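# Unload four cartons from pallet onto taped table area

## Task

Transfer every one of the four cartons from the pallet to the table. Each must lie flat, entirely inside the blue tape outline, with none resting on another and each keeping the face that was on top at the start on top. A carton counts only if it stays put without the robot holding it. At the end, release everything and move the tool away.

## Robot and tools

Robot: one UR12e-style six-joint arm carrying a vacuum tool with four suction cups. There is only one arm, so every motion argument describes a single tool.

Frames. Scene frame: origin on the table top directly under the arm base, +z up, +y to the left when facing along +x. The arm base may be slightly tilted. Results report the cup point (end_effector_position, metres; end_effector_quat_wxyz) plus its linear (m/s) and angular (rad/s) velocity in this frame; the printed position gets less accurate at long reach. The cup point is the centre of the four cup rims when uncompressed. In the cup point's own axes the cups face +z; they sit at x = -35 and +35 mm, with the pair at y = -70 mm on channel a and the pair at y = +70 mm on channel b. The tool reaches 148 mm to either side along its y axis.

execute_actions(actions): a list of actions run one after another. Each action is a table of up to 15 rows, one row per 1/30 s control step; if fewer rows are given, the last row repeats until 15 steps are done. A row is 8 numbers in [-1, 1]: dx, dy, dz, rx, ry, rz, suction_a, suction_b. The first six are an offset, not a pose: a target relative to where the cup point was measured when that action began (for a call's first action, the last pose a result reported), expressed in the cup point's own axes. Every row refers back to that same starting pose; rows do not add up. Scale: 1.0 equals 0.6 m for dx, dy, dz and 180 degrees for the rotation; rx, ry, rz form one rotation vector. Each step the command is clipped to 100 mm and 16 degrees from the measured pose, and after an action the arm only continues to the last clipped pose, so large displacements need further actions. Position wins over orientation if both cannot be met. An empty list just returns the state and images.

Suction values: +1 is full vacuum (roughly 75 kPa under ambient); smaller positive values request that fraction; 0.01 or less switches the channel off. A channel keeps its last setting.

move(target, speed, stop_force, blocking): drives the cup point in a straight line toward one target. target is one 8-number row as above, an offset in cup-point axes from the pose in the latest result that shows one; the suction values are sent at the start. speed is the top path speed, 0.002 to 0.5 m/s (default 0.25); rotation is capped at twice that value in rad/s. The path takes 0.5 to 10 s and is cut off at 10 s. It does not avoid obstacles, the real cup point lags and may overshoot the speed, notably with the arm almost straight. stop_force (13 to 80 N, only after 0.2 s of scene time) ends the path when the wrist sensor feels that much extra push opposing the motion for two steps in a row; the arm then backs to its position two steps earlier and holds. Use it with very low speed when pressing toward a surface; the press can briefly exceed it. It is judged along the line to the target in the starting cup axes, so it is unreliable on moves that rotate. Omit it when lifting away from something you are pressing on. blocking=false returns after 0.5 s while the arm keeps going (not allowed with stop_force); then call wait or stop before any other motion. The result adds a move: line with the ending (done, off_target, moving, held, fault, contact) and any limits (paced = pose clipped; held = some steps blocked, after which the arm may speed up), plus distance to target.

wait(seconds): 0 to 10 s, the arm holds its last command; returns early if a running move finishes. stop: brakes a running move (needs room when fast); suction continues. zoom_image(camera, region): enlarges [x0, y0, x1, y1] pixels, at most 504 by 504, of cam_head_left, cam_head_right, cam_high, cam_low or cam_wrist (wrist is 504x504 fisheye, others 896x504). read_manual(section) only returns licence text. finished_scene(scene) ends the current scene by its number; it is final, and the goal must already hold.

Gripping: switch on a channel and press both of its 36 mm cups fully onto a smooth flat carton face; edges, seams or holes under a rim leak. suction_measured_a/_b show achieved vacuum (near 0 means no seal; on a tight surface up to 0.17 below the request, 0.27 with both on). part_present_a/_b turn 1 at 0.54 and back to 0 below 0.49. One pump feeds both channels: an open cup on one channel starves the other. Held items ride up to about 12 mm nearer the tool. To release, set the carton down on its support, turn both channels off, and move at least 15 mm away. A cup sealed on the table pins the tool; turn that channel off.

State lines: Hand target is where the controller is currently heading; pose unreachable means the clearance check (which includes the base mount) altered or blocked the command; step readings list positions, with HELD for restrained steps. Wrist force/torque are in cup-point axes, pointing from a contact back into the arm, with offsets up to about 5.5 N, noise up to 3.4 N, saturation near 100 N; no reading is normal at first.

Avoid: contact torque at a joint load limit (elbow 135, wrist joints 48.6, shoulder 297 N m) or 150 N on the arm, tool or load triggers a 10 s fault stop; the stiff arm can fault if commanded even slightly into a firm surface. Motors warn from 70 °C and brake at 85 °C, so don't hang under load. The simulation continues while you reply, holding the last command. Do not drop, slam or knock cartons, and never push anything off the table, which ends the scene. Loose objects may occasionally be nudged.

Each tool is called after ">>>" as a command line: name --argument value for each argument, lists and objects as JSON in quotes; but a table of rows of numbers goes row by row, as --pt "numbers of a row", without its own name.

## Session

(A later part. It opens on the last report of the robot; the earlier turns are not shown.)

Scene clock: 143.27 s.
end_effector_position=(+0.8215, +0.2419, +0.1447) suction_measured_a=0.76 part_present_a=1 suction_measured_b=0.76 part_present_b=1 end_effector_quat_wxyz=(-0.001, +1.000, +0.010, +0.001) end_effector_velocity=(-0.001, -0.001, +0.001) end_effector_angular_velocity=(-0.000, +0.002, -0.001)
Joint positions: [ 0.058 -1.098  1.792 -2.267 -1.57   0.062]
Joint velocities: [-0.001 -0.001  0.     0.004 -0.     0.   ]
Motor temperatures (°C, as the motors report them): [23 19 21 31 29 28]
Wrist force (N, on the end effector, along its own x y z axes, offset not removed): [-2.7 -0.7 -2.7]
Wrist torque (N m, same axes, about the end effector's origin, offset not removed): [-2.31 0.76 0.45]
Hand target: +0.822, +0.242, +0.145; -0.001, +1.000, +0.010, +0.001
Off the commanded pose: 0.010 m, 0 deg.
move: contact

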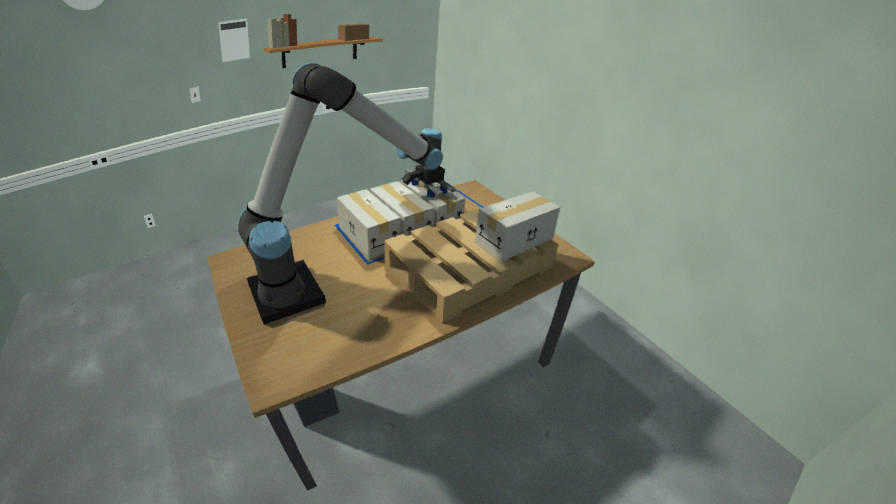

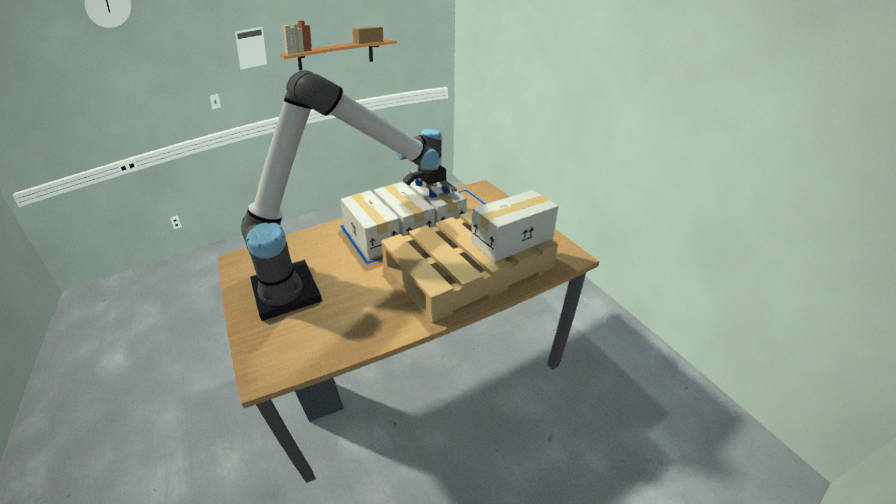

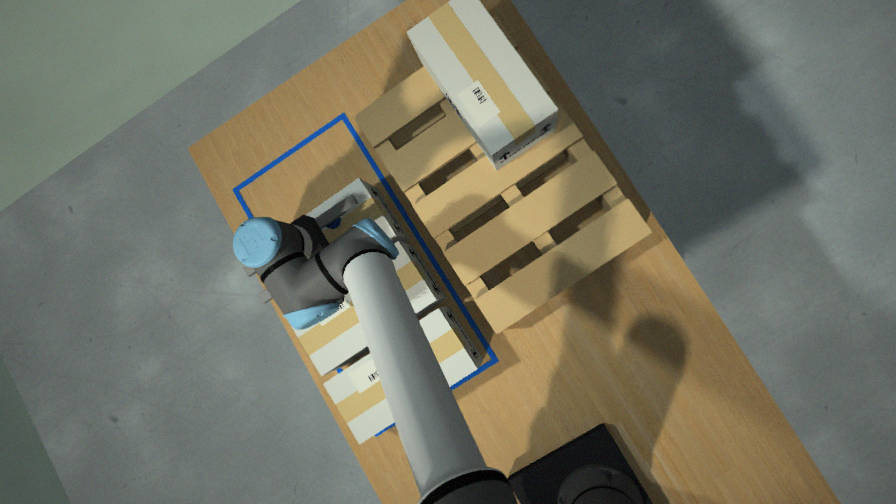

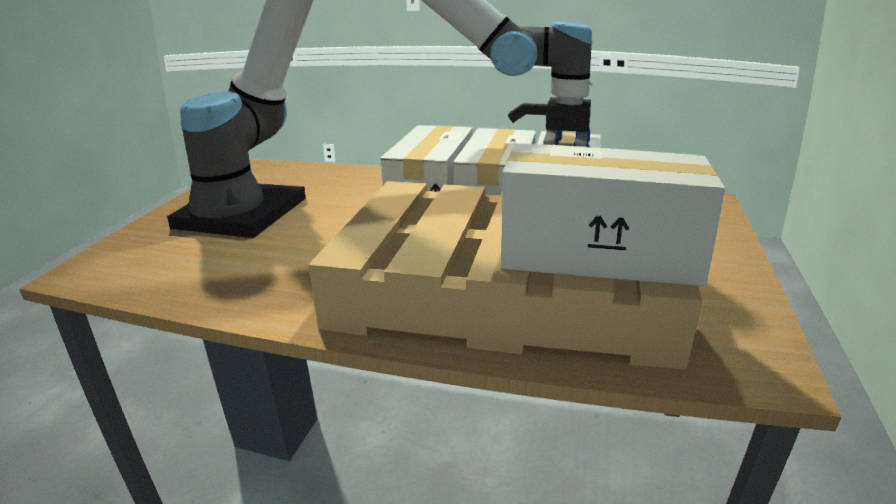

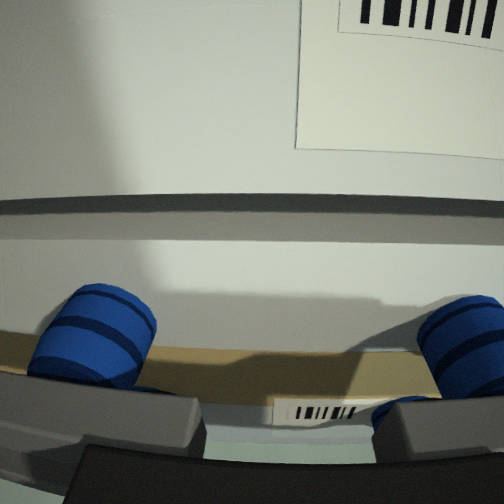

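>>> execute_actions --actions '[[[0,0,-0.003,0,0,0,0,0]]]'

>>> move --target '[0,0,-0.25,0,0,0,0,0]' --speed 0.4

>>> move --target '[0.12,0.862,-0.093,0,0,-0.501,0,0]' --speed 0.5

Scene clock: 150.60 s.
end_effector_position=(+0.8217, +0.2418, +0.1466) suction_measured_a=0.01 part_present_a=0 suction_measured_b=0.01 part_present_b=0 end_effector_quat_wxyz=(-0.001, +1.000, +0.010, +0.001) end_effector_velocity=(-0.000, +0.000, +0.000) end_effector_angular_velocity=(-0.001, +0.000, +0.001)
Joint positions: [ 0.058 -1.1    1.791 -2.264 -1.57   0.062]
Joint velocities: [ 0.001 -0.001 -0.     0.001 -0.001  0.   ]
Motor temperatures (°C, as the motors report them): [23 19 21 31 29 28]
Wrist force (N, on the end effector, along its own x y z axes, offset not removed): [-3.7 -1.8 -49.2]
Wrist torque (N m, same axes, about the end effector's origin, offset not removed): [-0.20 0.03 0.09]
Hand target: +0.822, +0.242, +0.146; -0.001, +1.000, +0.010, +0.001
Off the commanded pose: 0.000 m, 0 deg.
Step readings (end_effector_position):
0: (+0.8216, +0.2418, +0.1450)
1: (+0.8216, +0.2418, +0.1451)
2: (+0.8216, +0.2418, +0.1452)
4: (+0.8219, +0.2419, +0.1462)
8: (+0.8218, +0.2419, +0.1466)
15: end_effector_position above

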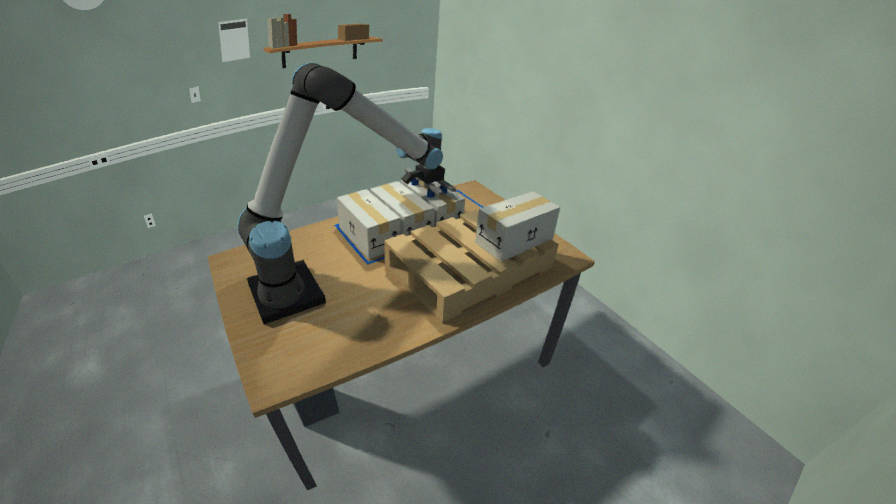

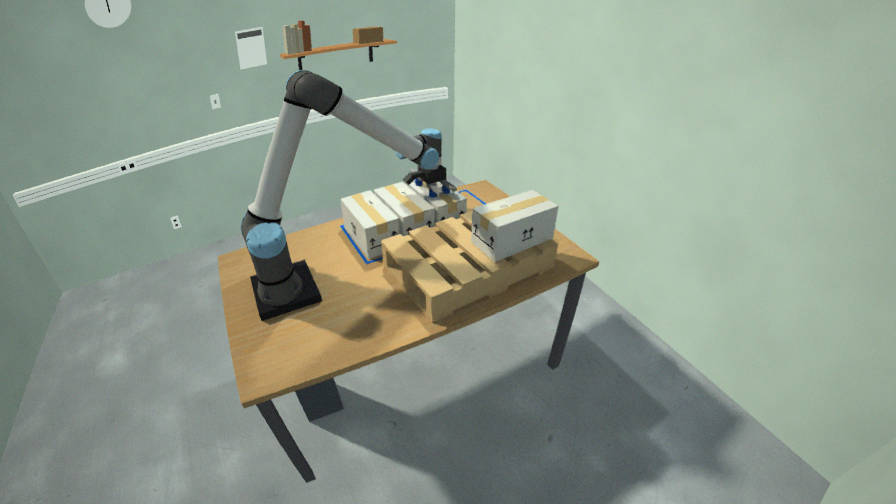

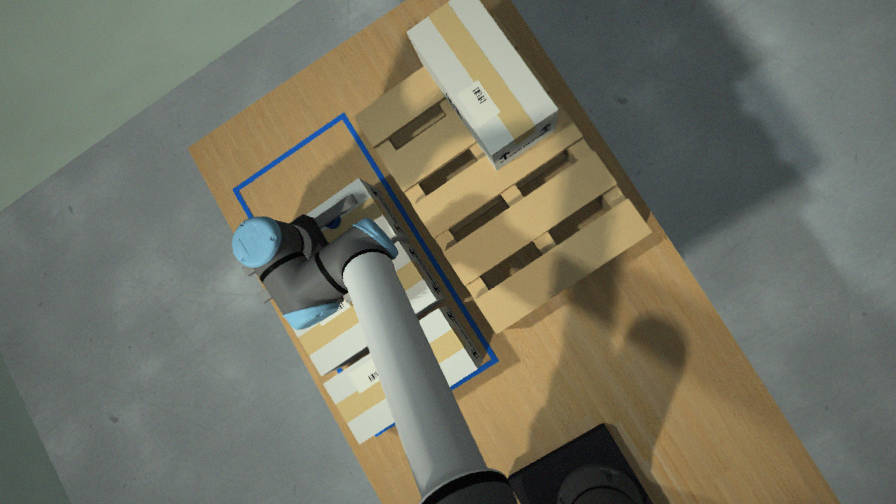

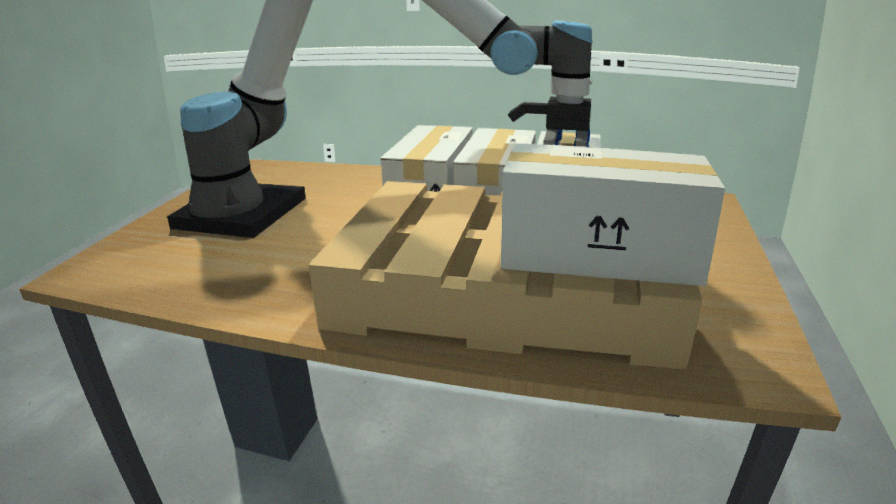

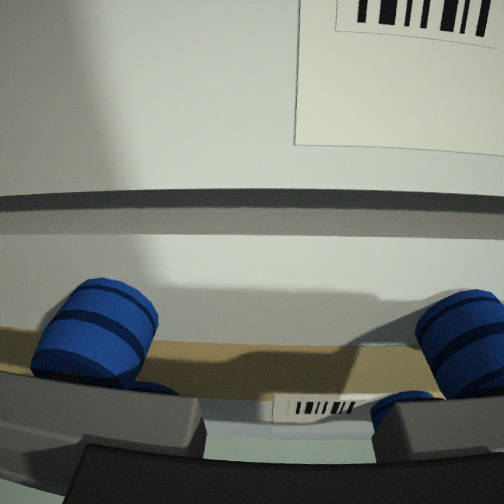

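Scene clock: 151.77 s.
end_effector_position=(+0.8215, +0.2417, +0.2962) suction_measured_a=0.01 part_present_a=0 suction_measured_b=0.01 part_present_b=0 end_effector_quat_wxyz=(-0.001, +1.000, +0.010, +0.001) end_effector_velocity=(-0.000, -0.001, +0.002) end_effector_angular_velocity=(-0.001, +0.002, -0.000)
Joint positions: [ 0.058 -1.233  1.681 -2.02  -1.57   0.062]
Joint velocities: [-0.001 -0.001 -0.002  0.005 -0.    -0.   ]
Motor temperatures (°C, as the motors report them): [23 19 21 31 29 28]
Wrist force (N, on the end effector, along its own x y z axes, offset not removed): [1.6 -1.9 -0.4]
Wrist torque (N m, same axes, about the end effector's origin, offset not removed): [-0.34 -0.27 0.15]
Hand target: +0.821, +0.242, +0.296; -0.001, +1.000, +0.010, +0.001
Off the commanded pose: 0.000 m, 0 deg.
move: done

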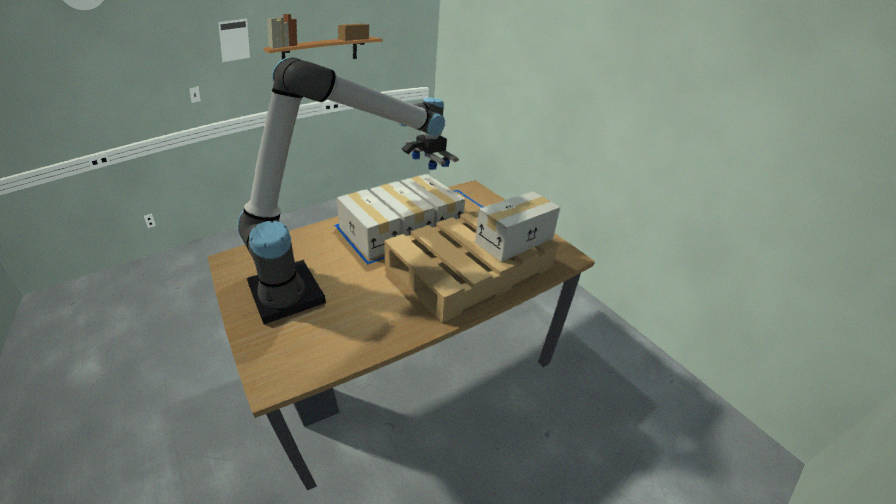

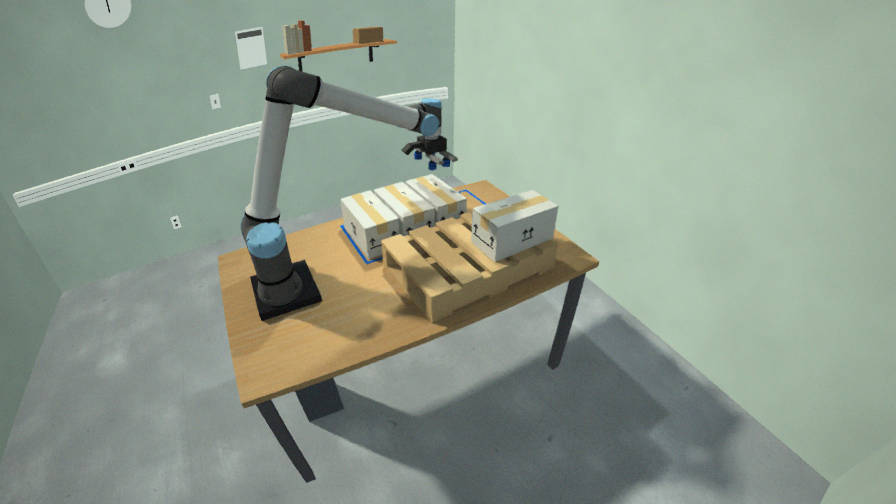

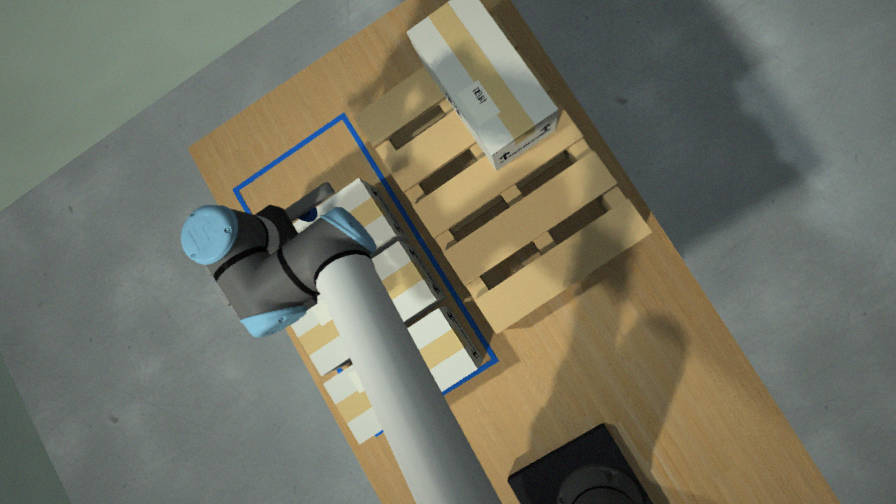

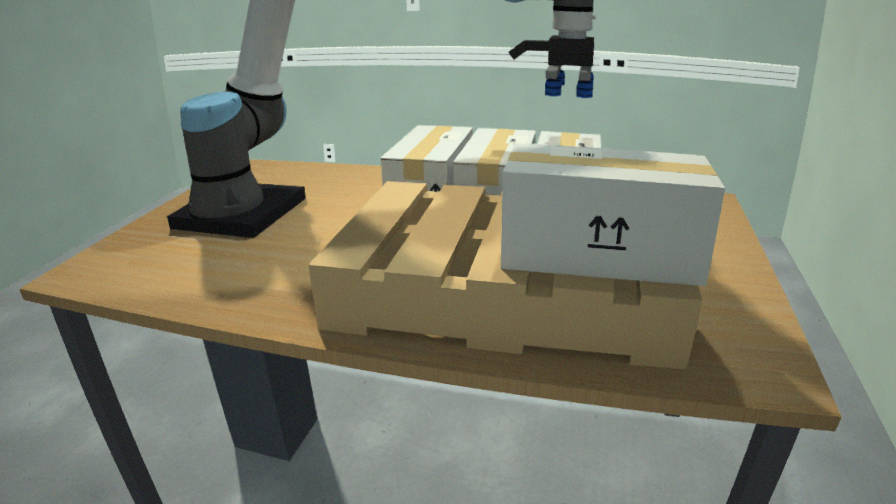

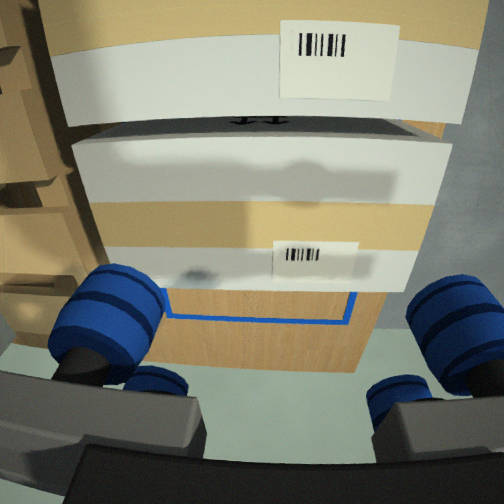

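Scene clock: 154.13 s.
end_effector_position=(+0.9035, -0.2736, +0.3512) suction_measured_a=0.01 part_present_a=0 suction_measured_b=0.01 part_present_b=0 end_effector_quat_wxyz=(+0.000, +0.700, +0.715, +0.001) end_effector_velocity=(+0.001, -0.002, +0.001) end_effector_angular_velocity=(+0.002, +0.001, +0.012)
Joint positions: [-0.503 -1.13   1.429 -1.871 -1.57  -2.072]
Joint velocities: [-0.001  0.003 -0.006  0.005  0.001 -0.014]
Motor temperatures (°C, as the motors report them): [23 19 21 31 29 28]
Wrist force (N, on the end effector, along its own x y z axes, offset not removed): [1.6 -1.6 0.8]
Wrist torque (N m, same axes, about the end effector's origin, offset not removed): [-0.29 -0.28 0.10]
Hand target: +0.904, -0.274, +0.351; +0.000, +0.699, +0.715, +0.001
Off the commanded pose: 0.001 m, 0 deg.
move: done

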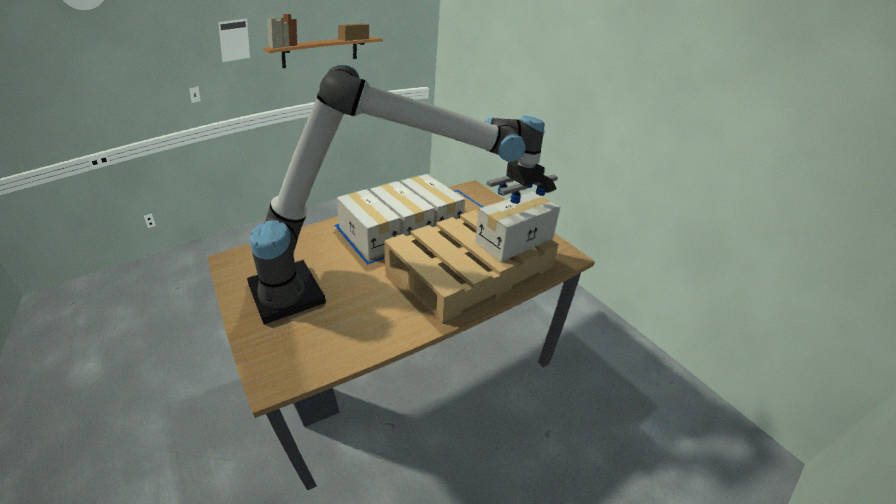

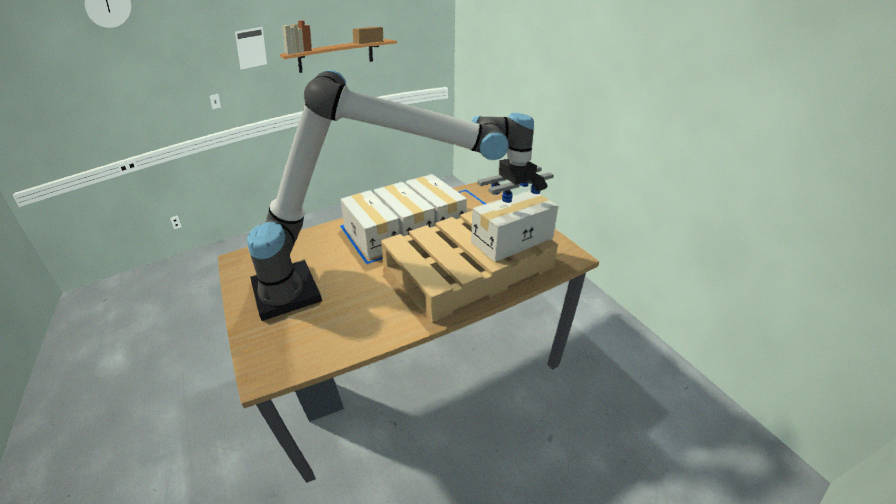

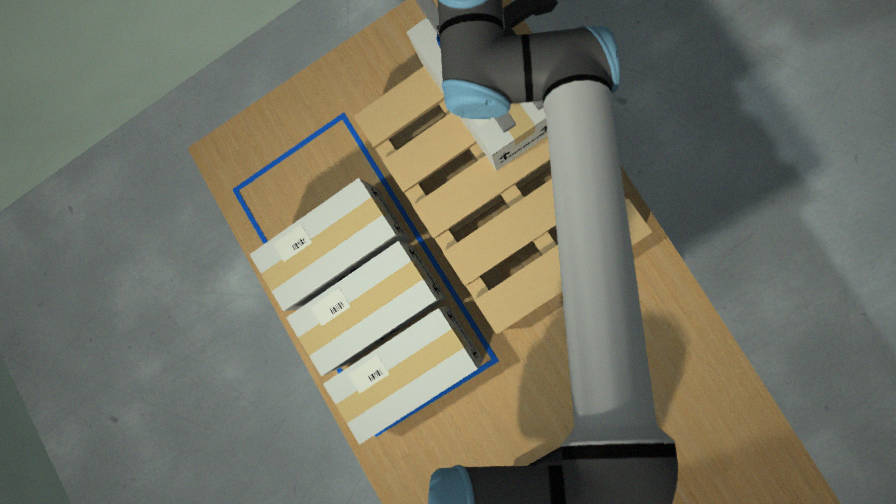

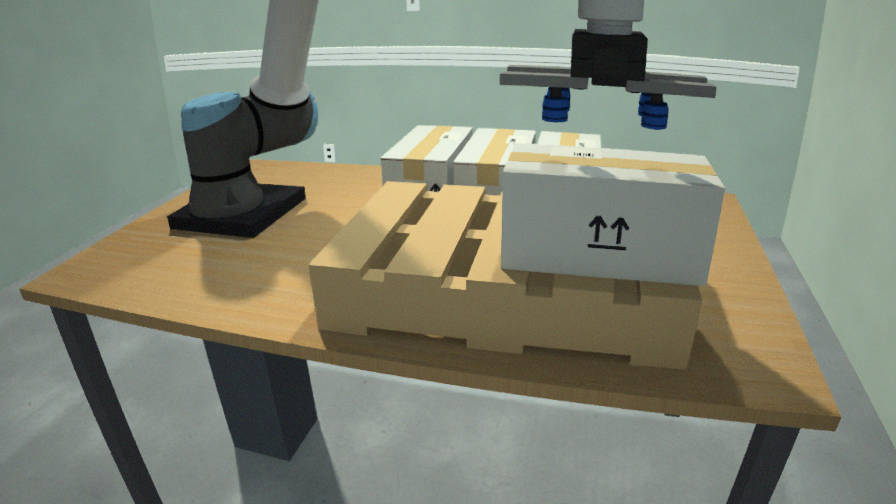

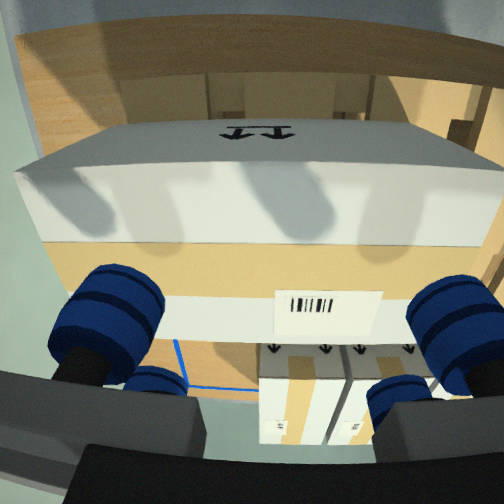

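>>> move --target '[-0.001,-0.002,0.109,0,0,0,0,0]' --speed 0.2

>>> move --target '[0,0,0.04,0,0,0,0,0]' --speed 0.015 --stop_force 15

>>> execute_actions --actions '[[[0,0,0,0,0,0,1,1]],[[0,0,0,0,0,0,1,1]]]'

Scene clock: 160.77 s.
end_effector_position=(+0.9024, -0.2741, +0.2862) suction_measured_a=0.01 part_present_a=0 suction_measured_b=0.01 part_present_b=0 end_effector_quat_wxyz=(+0.000, +0.700, +0.715, +0.001) end_effector_velocity=(+0.001, +0.000, -0.003) end_effector_angular_velocity=(+0.001, -0.001, -0.000)
Joint positions: [-0.504 -1.095  1.497 -1.974 -1.57  -2.073]
Joint velocities: [-0.     0.003  0.002 -0.005  0.002  0.   ]
Motor temperatures (°C, as the motors report them): [23 19 21 31 29 28]
Wrist force (N, on the end effector, along its own x y z axes, offset not removed): [0.2 -2.9 -2.3]
Wrist torque (N m, same axes, about the end effector's origin, offset not removed): [-0.46 -0.11 0.00]
Hand target: +0.902, -0.274, +0.286; +0.000, +0.700, +0.715, +0.001
Off the commanded pose: 0.000 m, 0 deg.
move: done

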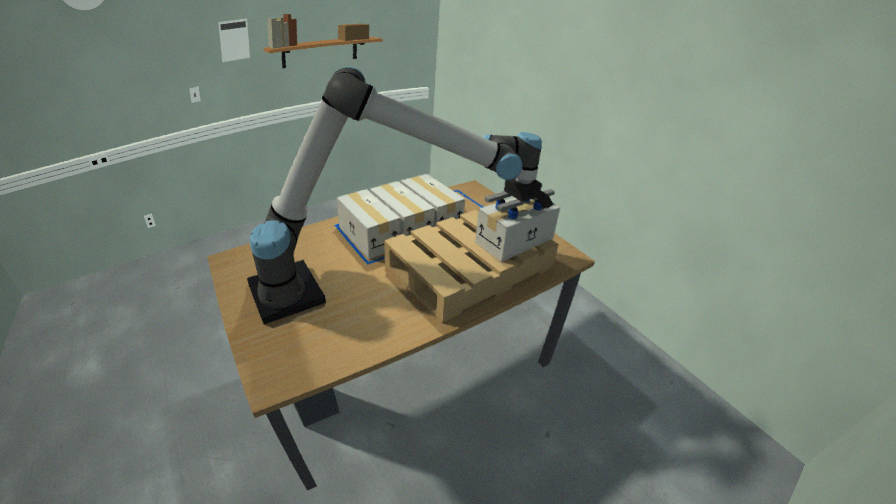

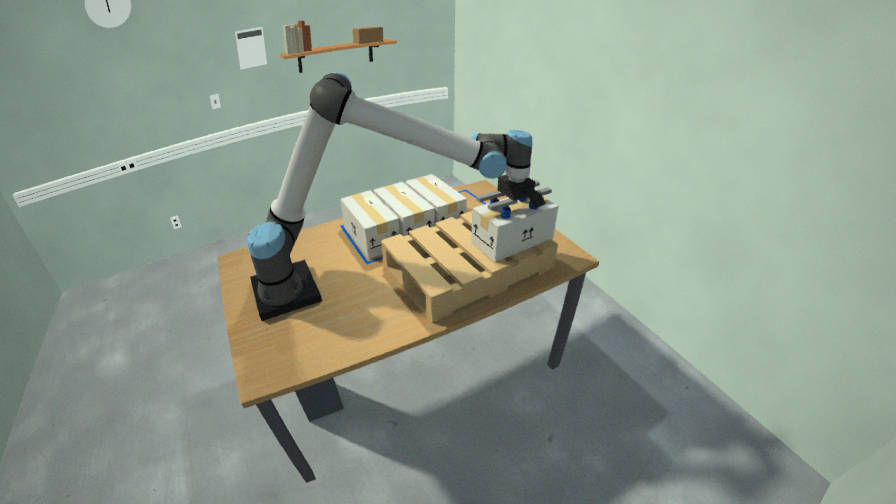

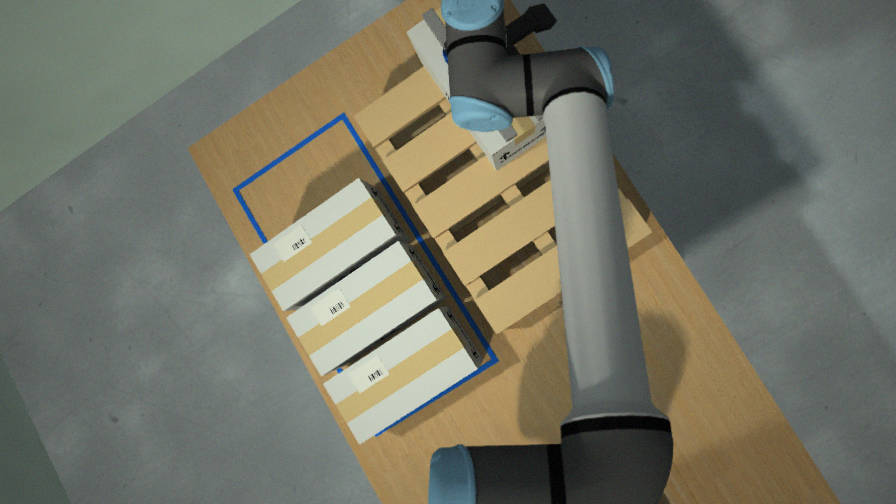

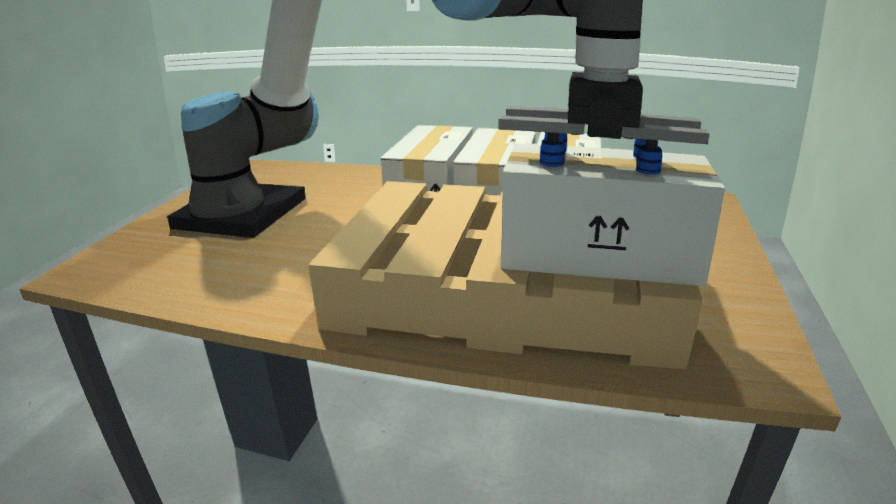

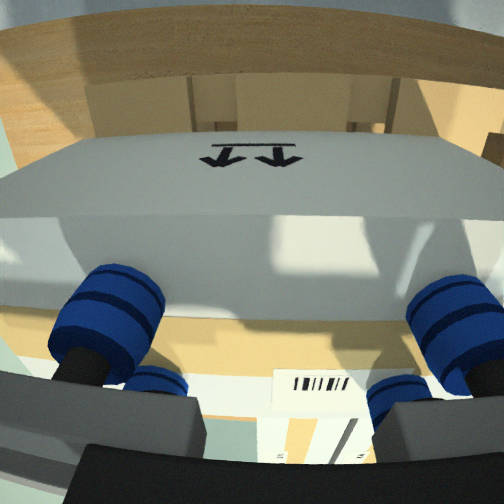

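Scene clock: 161.73 s.
end_effector_position=(+0.9023, -0.2741, +0.2775) suction_measured_a=0.01 part_present_a=0 suction_measured_b=0.01 part_present_b=0 end_effector_quat_wxyz=(+0.000, +0.700, +0.715, +0.001) end_effector_velocity=(+0.000, +0.001, +0.004) end_effector_angular_velocity=(+0.001, +0.001, +0.001)
Joint positions: [-0.504 -1.09   1.505 -1.987 -1.57  -2.073]
Joint velocities: [ 0.001 -0.003 -0.004  0.008  0.     0.   ]
Motor temperatures (°C, as the motors report them): [23 19 21 31 29 28]
Wrist force (N, on the end effector, along its own x y z axes, offset not removed): [1.2 0.3 -19.0]
Wrist torque (N m, same axes, about the end effector's origin, offset not removed): [-0.04 -0.18 0.09]
Hand target: +0.902, -0.274, +0.278; +0.000, +0.700, +0.715, +0.001
Off the commanded pose: 0.015 m, 0 deg.
move: contact

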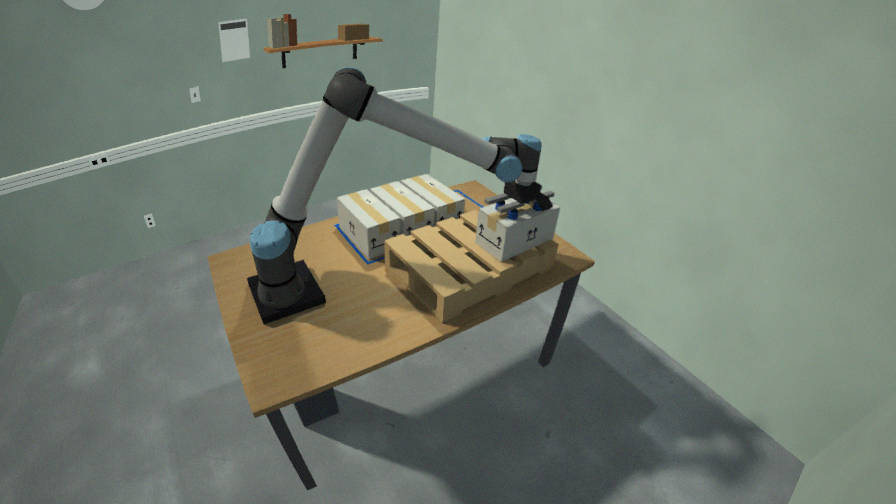

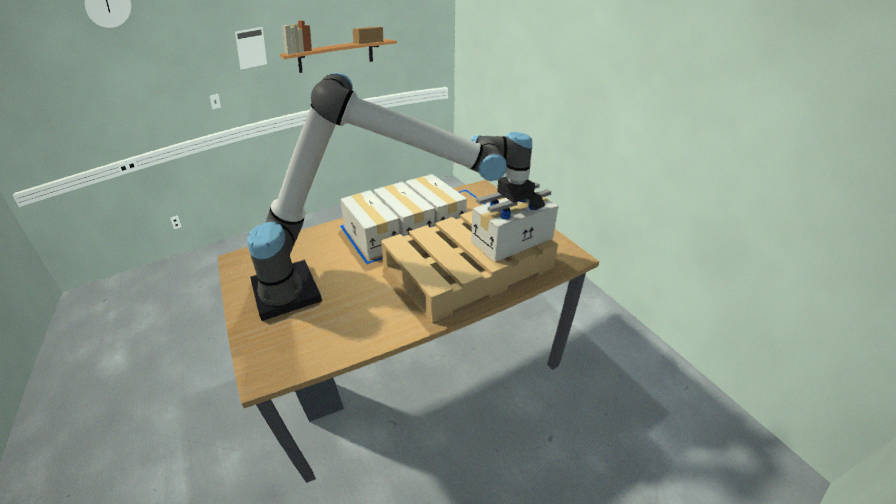

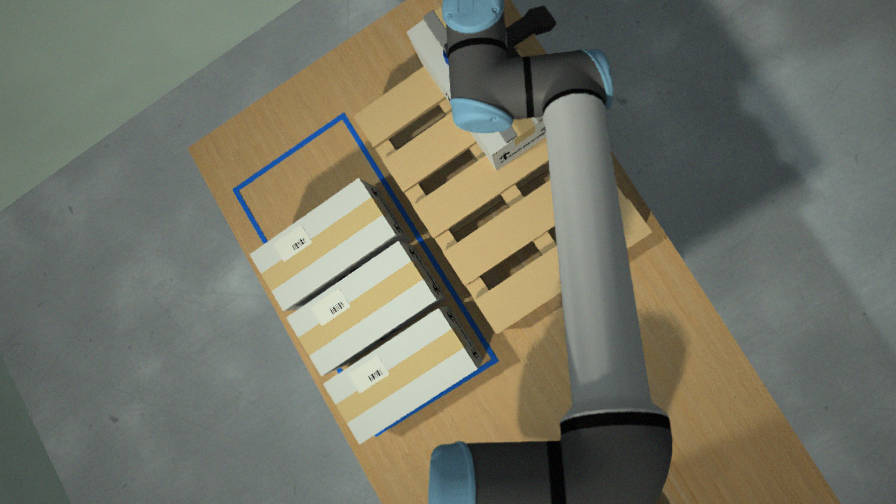

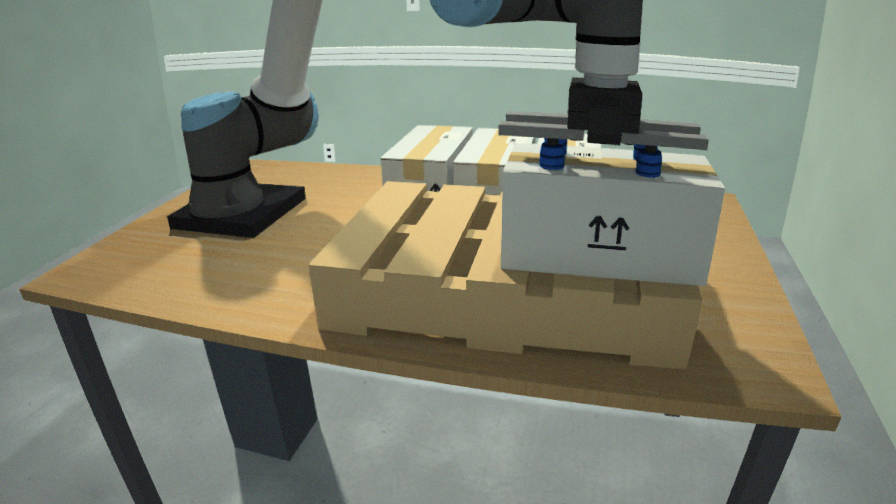

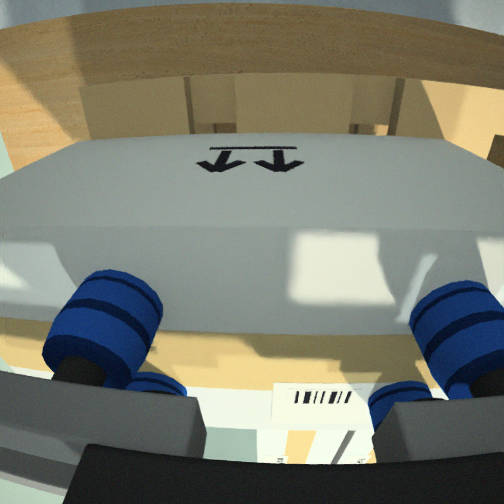

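Scene clock: 162.73 s.
end_effector_position=(+0.9023, -0.2741, +0.2775) suction_measured_a=0.71 part_present_a=1 suction_measured_b=0.71 part_present_b=1 end_effector_quat_wxyz=(+0.000, +0.700, +0.715, +0.001) end_effector_velocity=(+0.000, +0.001, -0.000) end_effector_angular_velocity=(+0.000, +0.000, +0.001)
Joint positions: [-0.504 -1.09   1.505 -1.987 -1.57  -2.073]
Joint velocities: [ 0.001  0.001 -0.    -0.    -0.    -0.   ]
Motor temperatures (°C, as the motors report them): [23 19 21 31 29 28]
Wrist force (N, on the end effector, along its own x y z axes, offset not removed): [-1.6 -0.5 20.9]
Wrist torque (N m, same axes, about the end effector's origin, offset not removed): [-0.13 0.10 0.12]
Hand target: +0.902, -0.274, +0.277; +0.000, +0.700, +0.715, +0.001
Off the commanded pose: 0.000 m, 0 deg.
Step readings (end_effector_position; steps 1 to 15: 1st action; 16 to 30: 2nd action):
0: (+0.9023, -0.2741, +0.2775)
1: (+0.9024, -0.2741, +0.2777)
2: (+0.9023, -0.2741, +0.2777)
4: (+0.9023, -0.2741, +0.2777)
8: (+0.9023, -0.2740, +0.2775)
15: (+0.9023, -0.2741, +0.2775)
16: (+0.9023, -0.2741, +0.2775)
17: (+0.9023, -0.2741, +0.2775)
19: (+0.9023, -0.2741, +0.2775)
23: (+0.9023, -0.2741, +0.2775)
30: end_effector_position above

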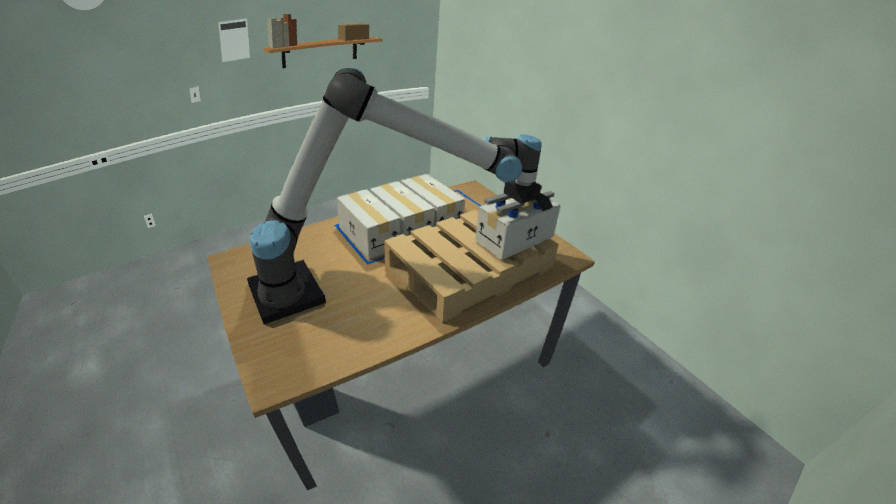

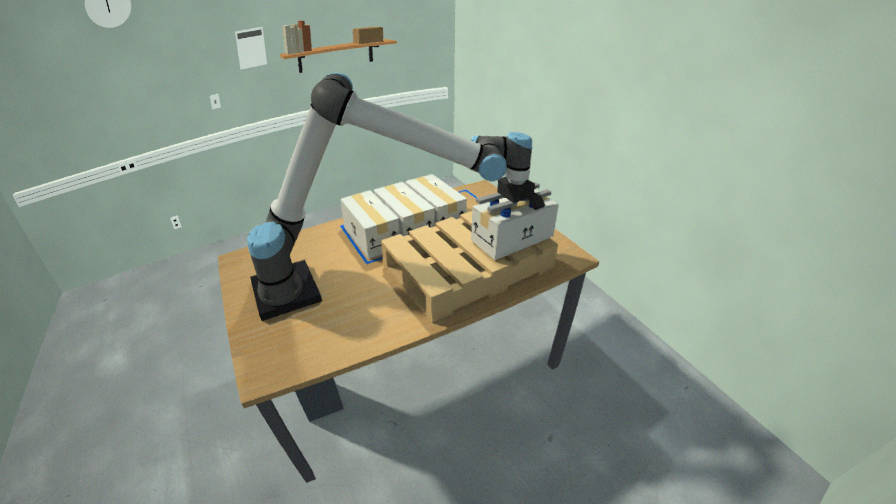

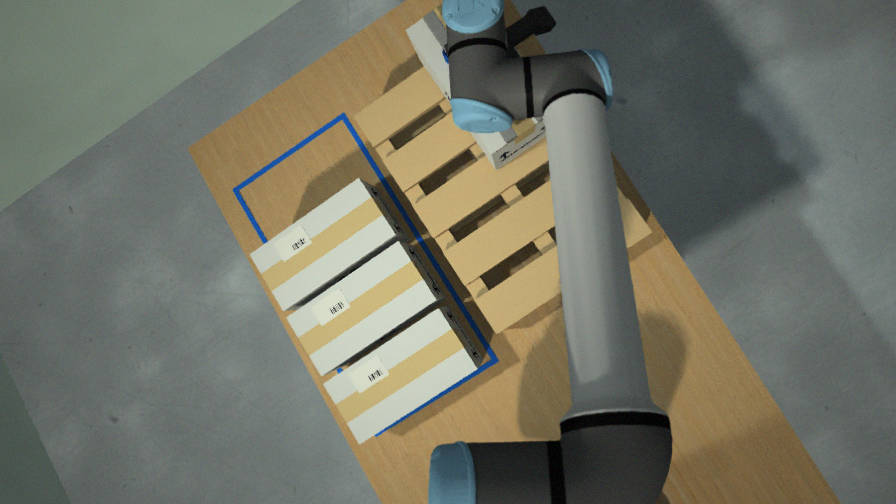

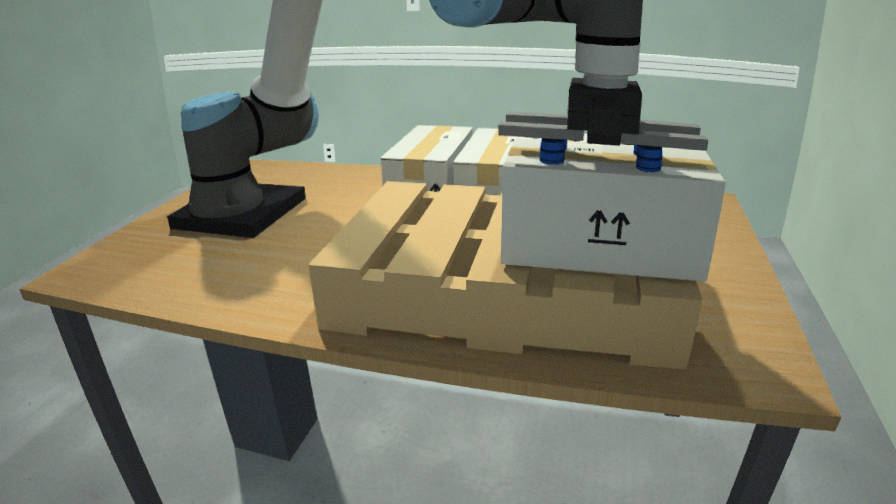

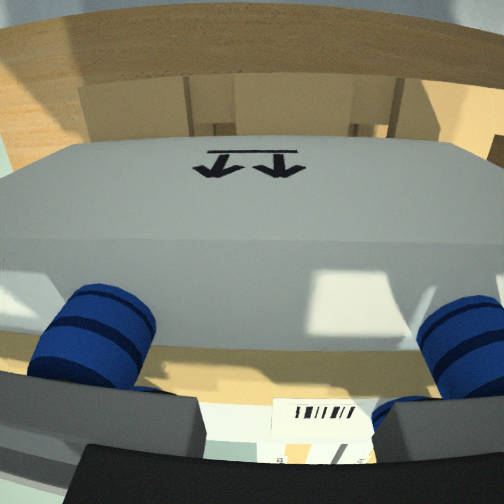

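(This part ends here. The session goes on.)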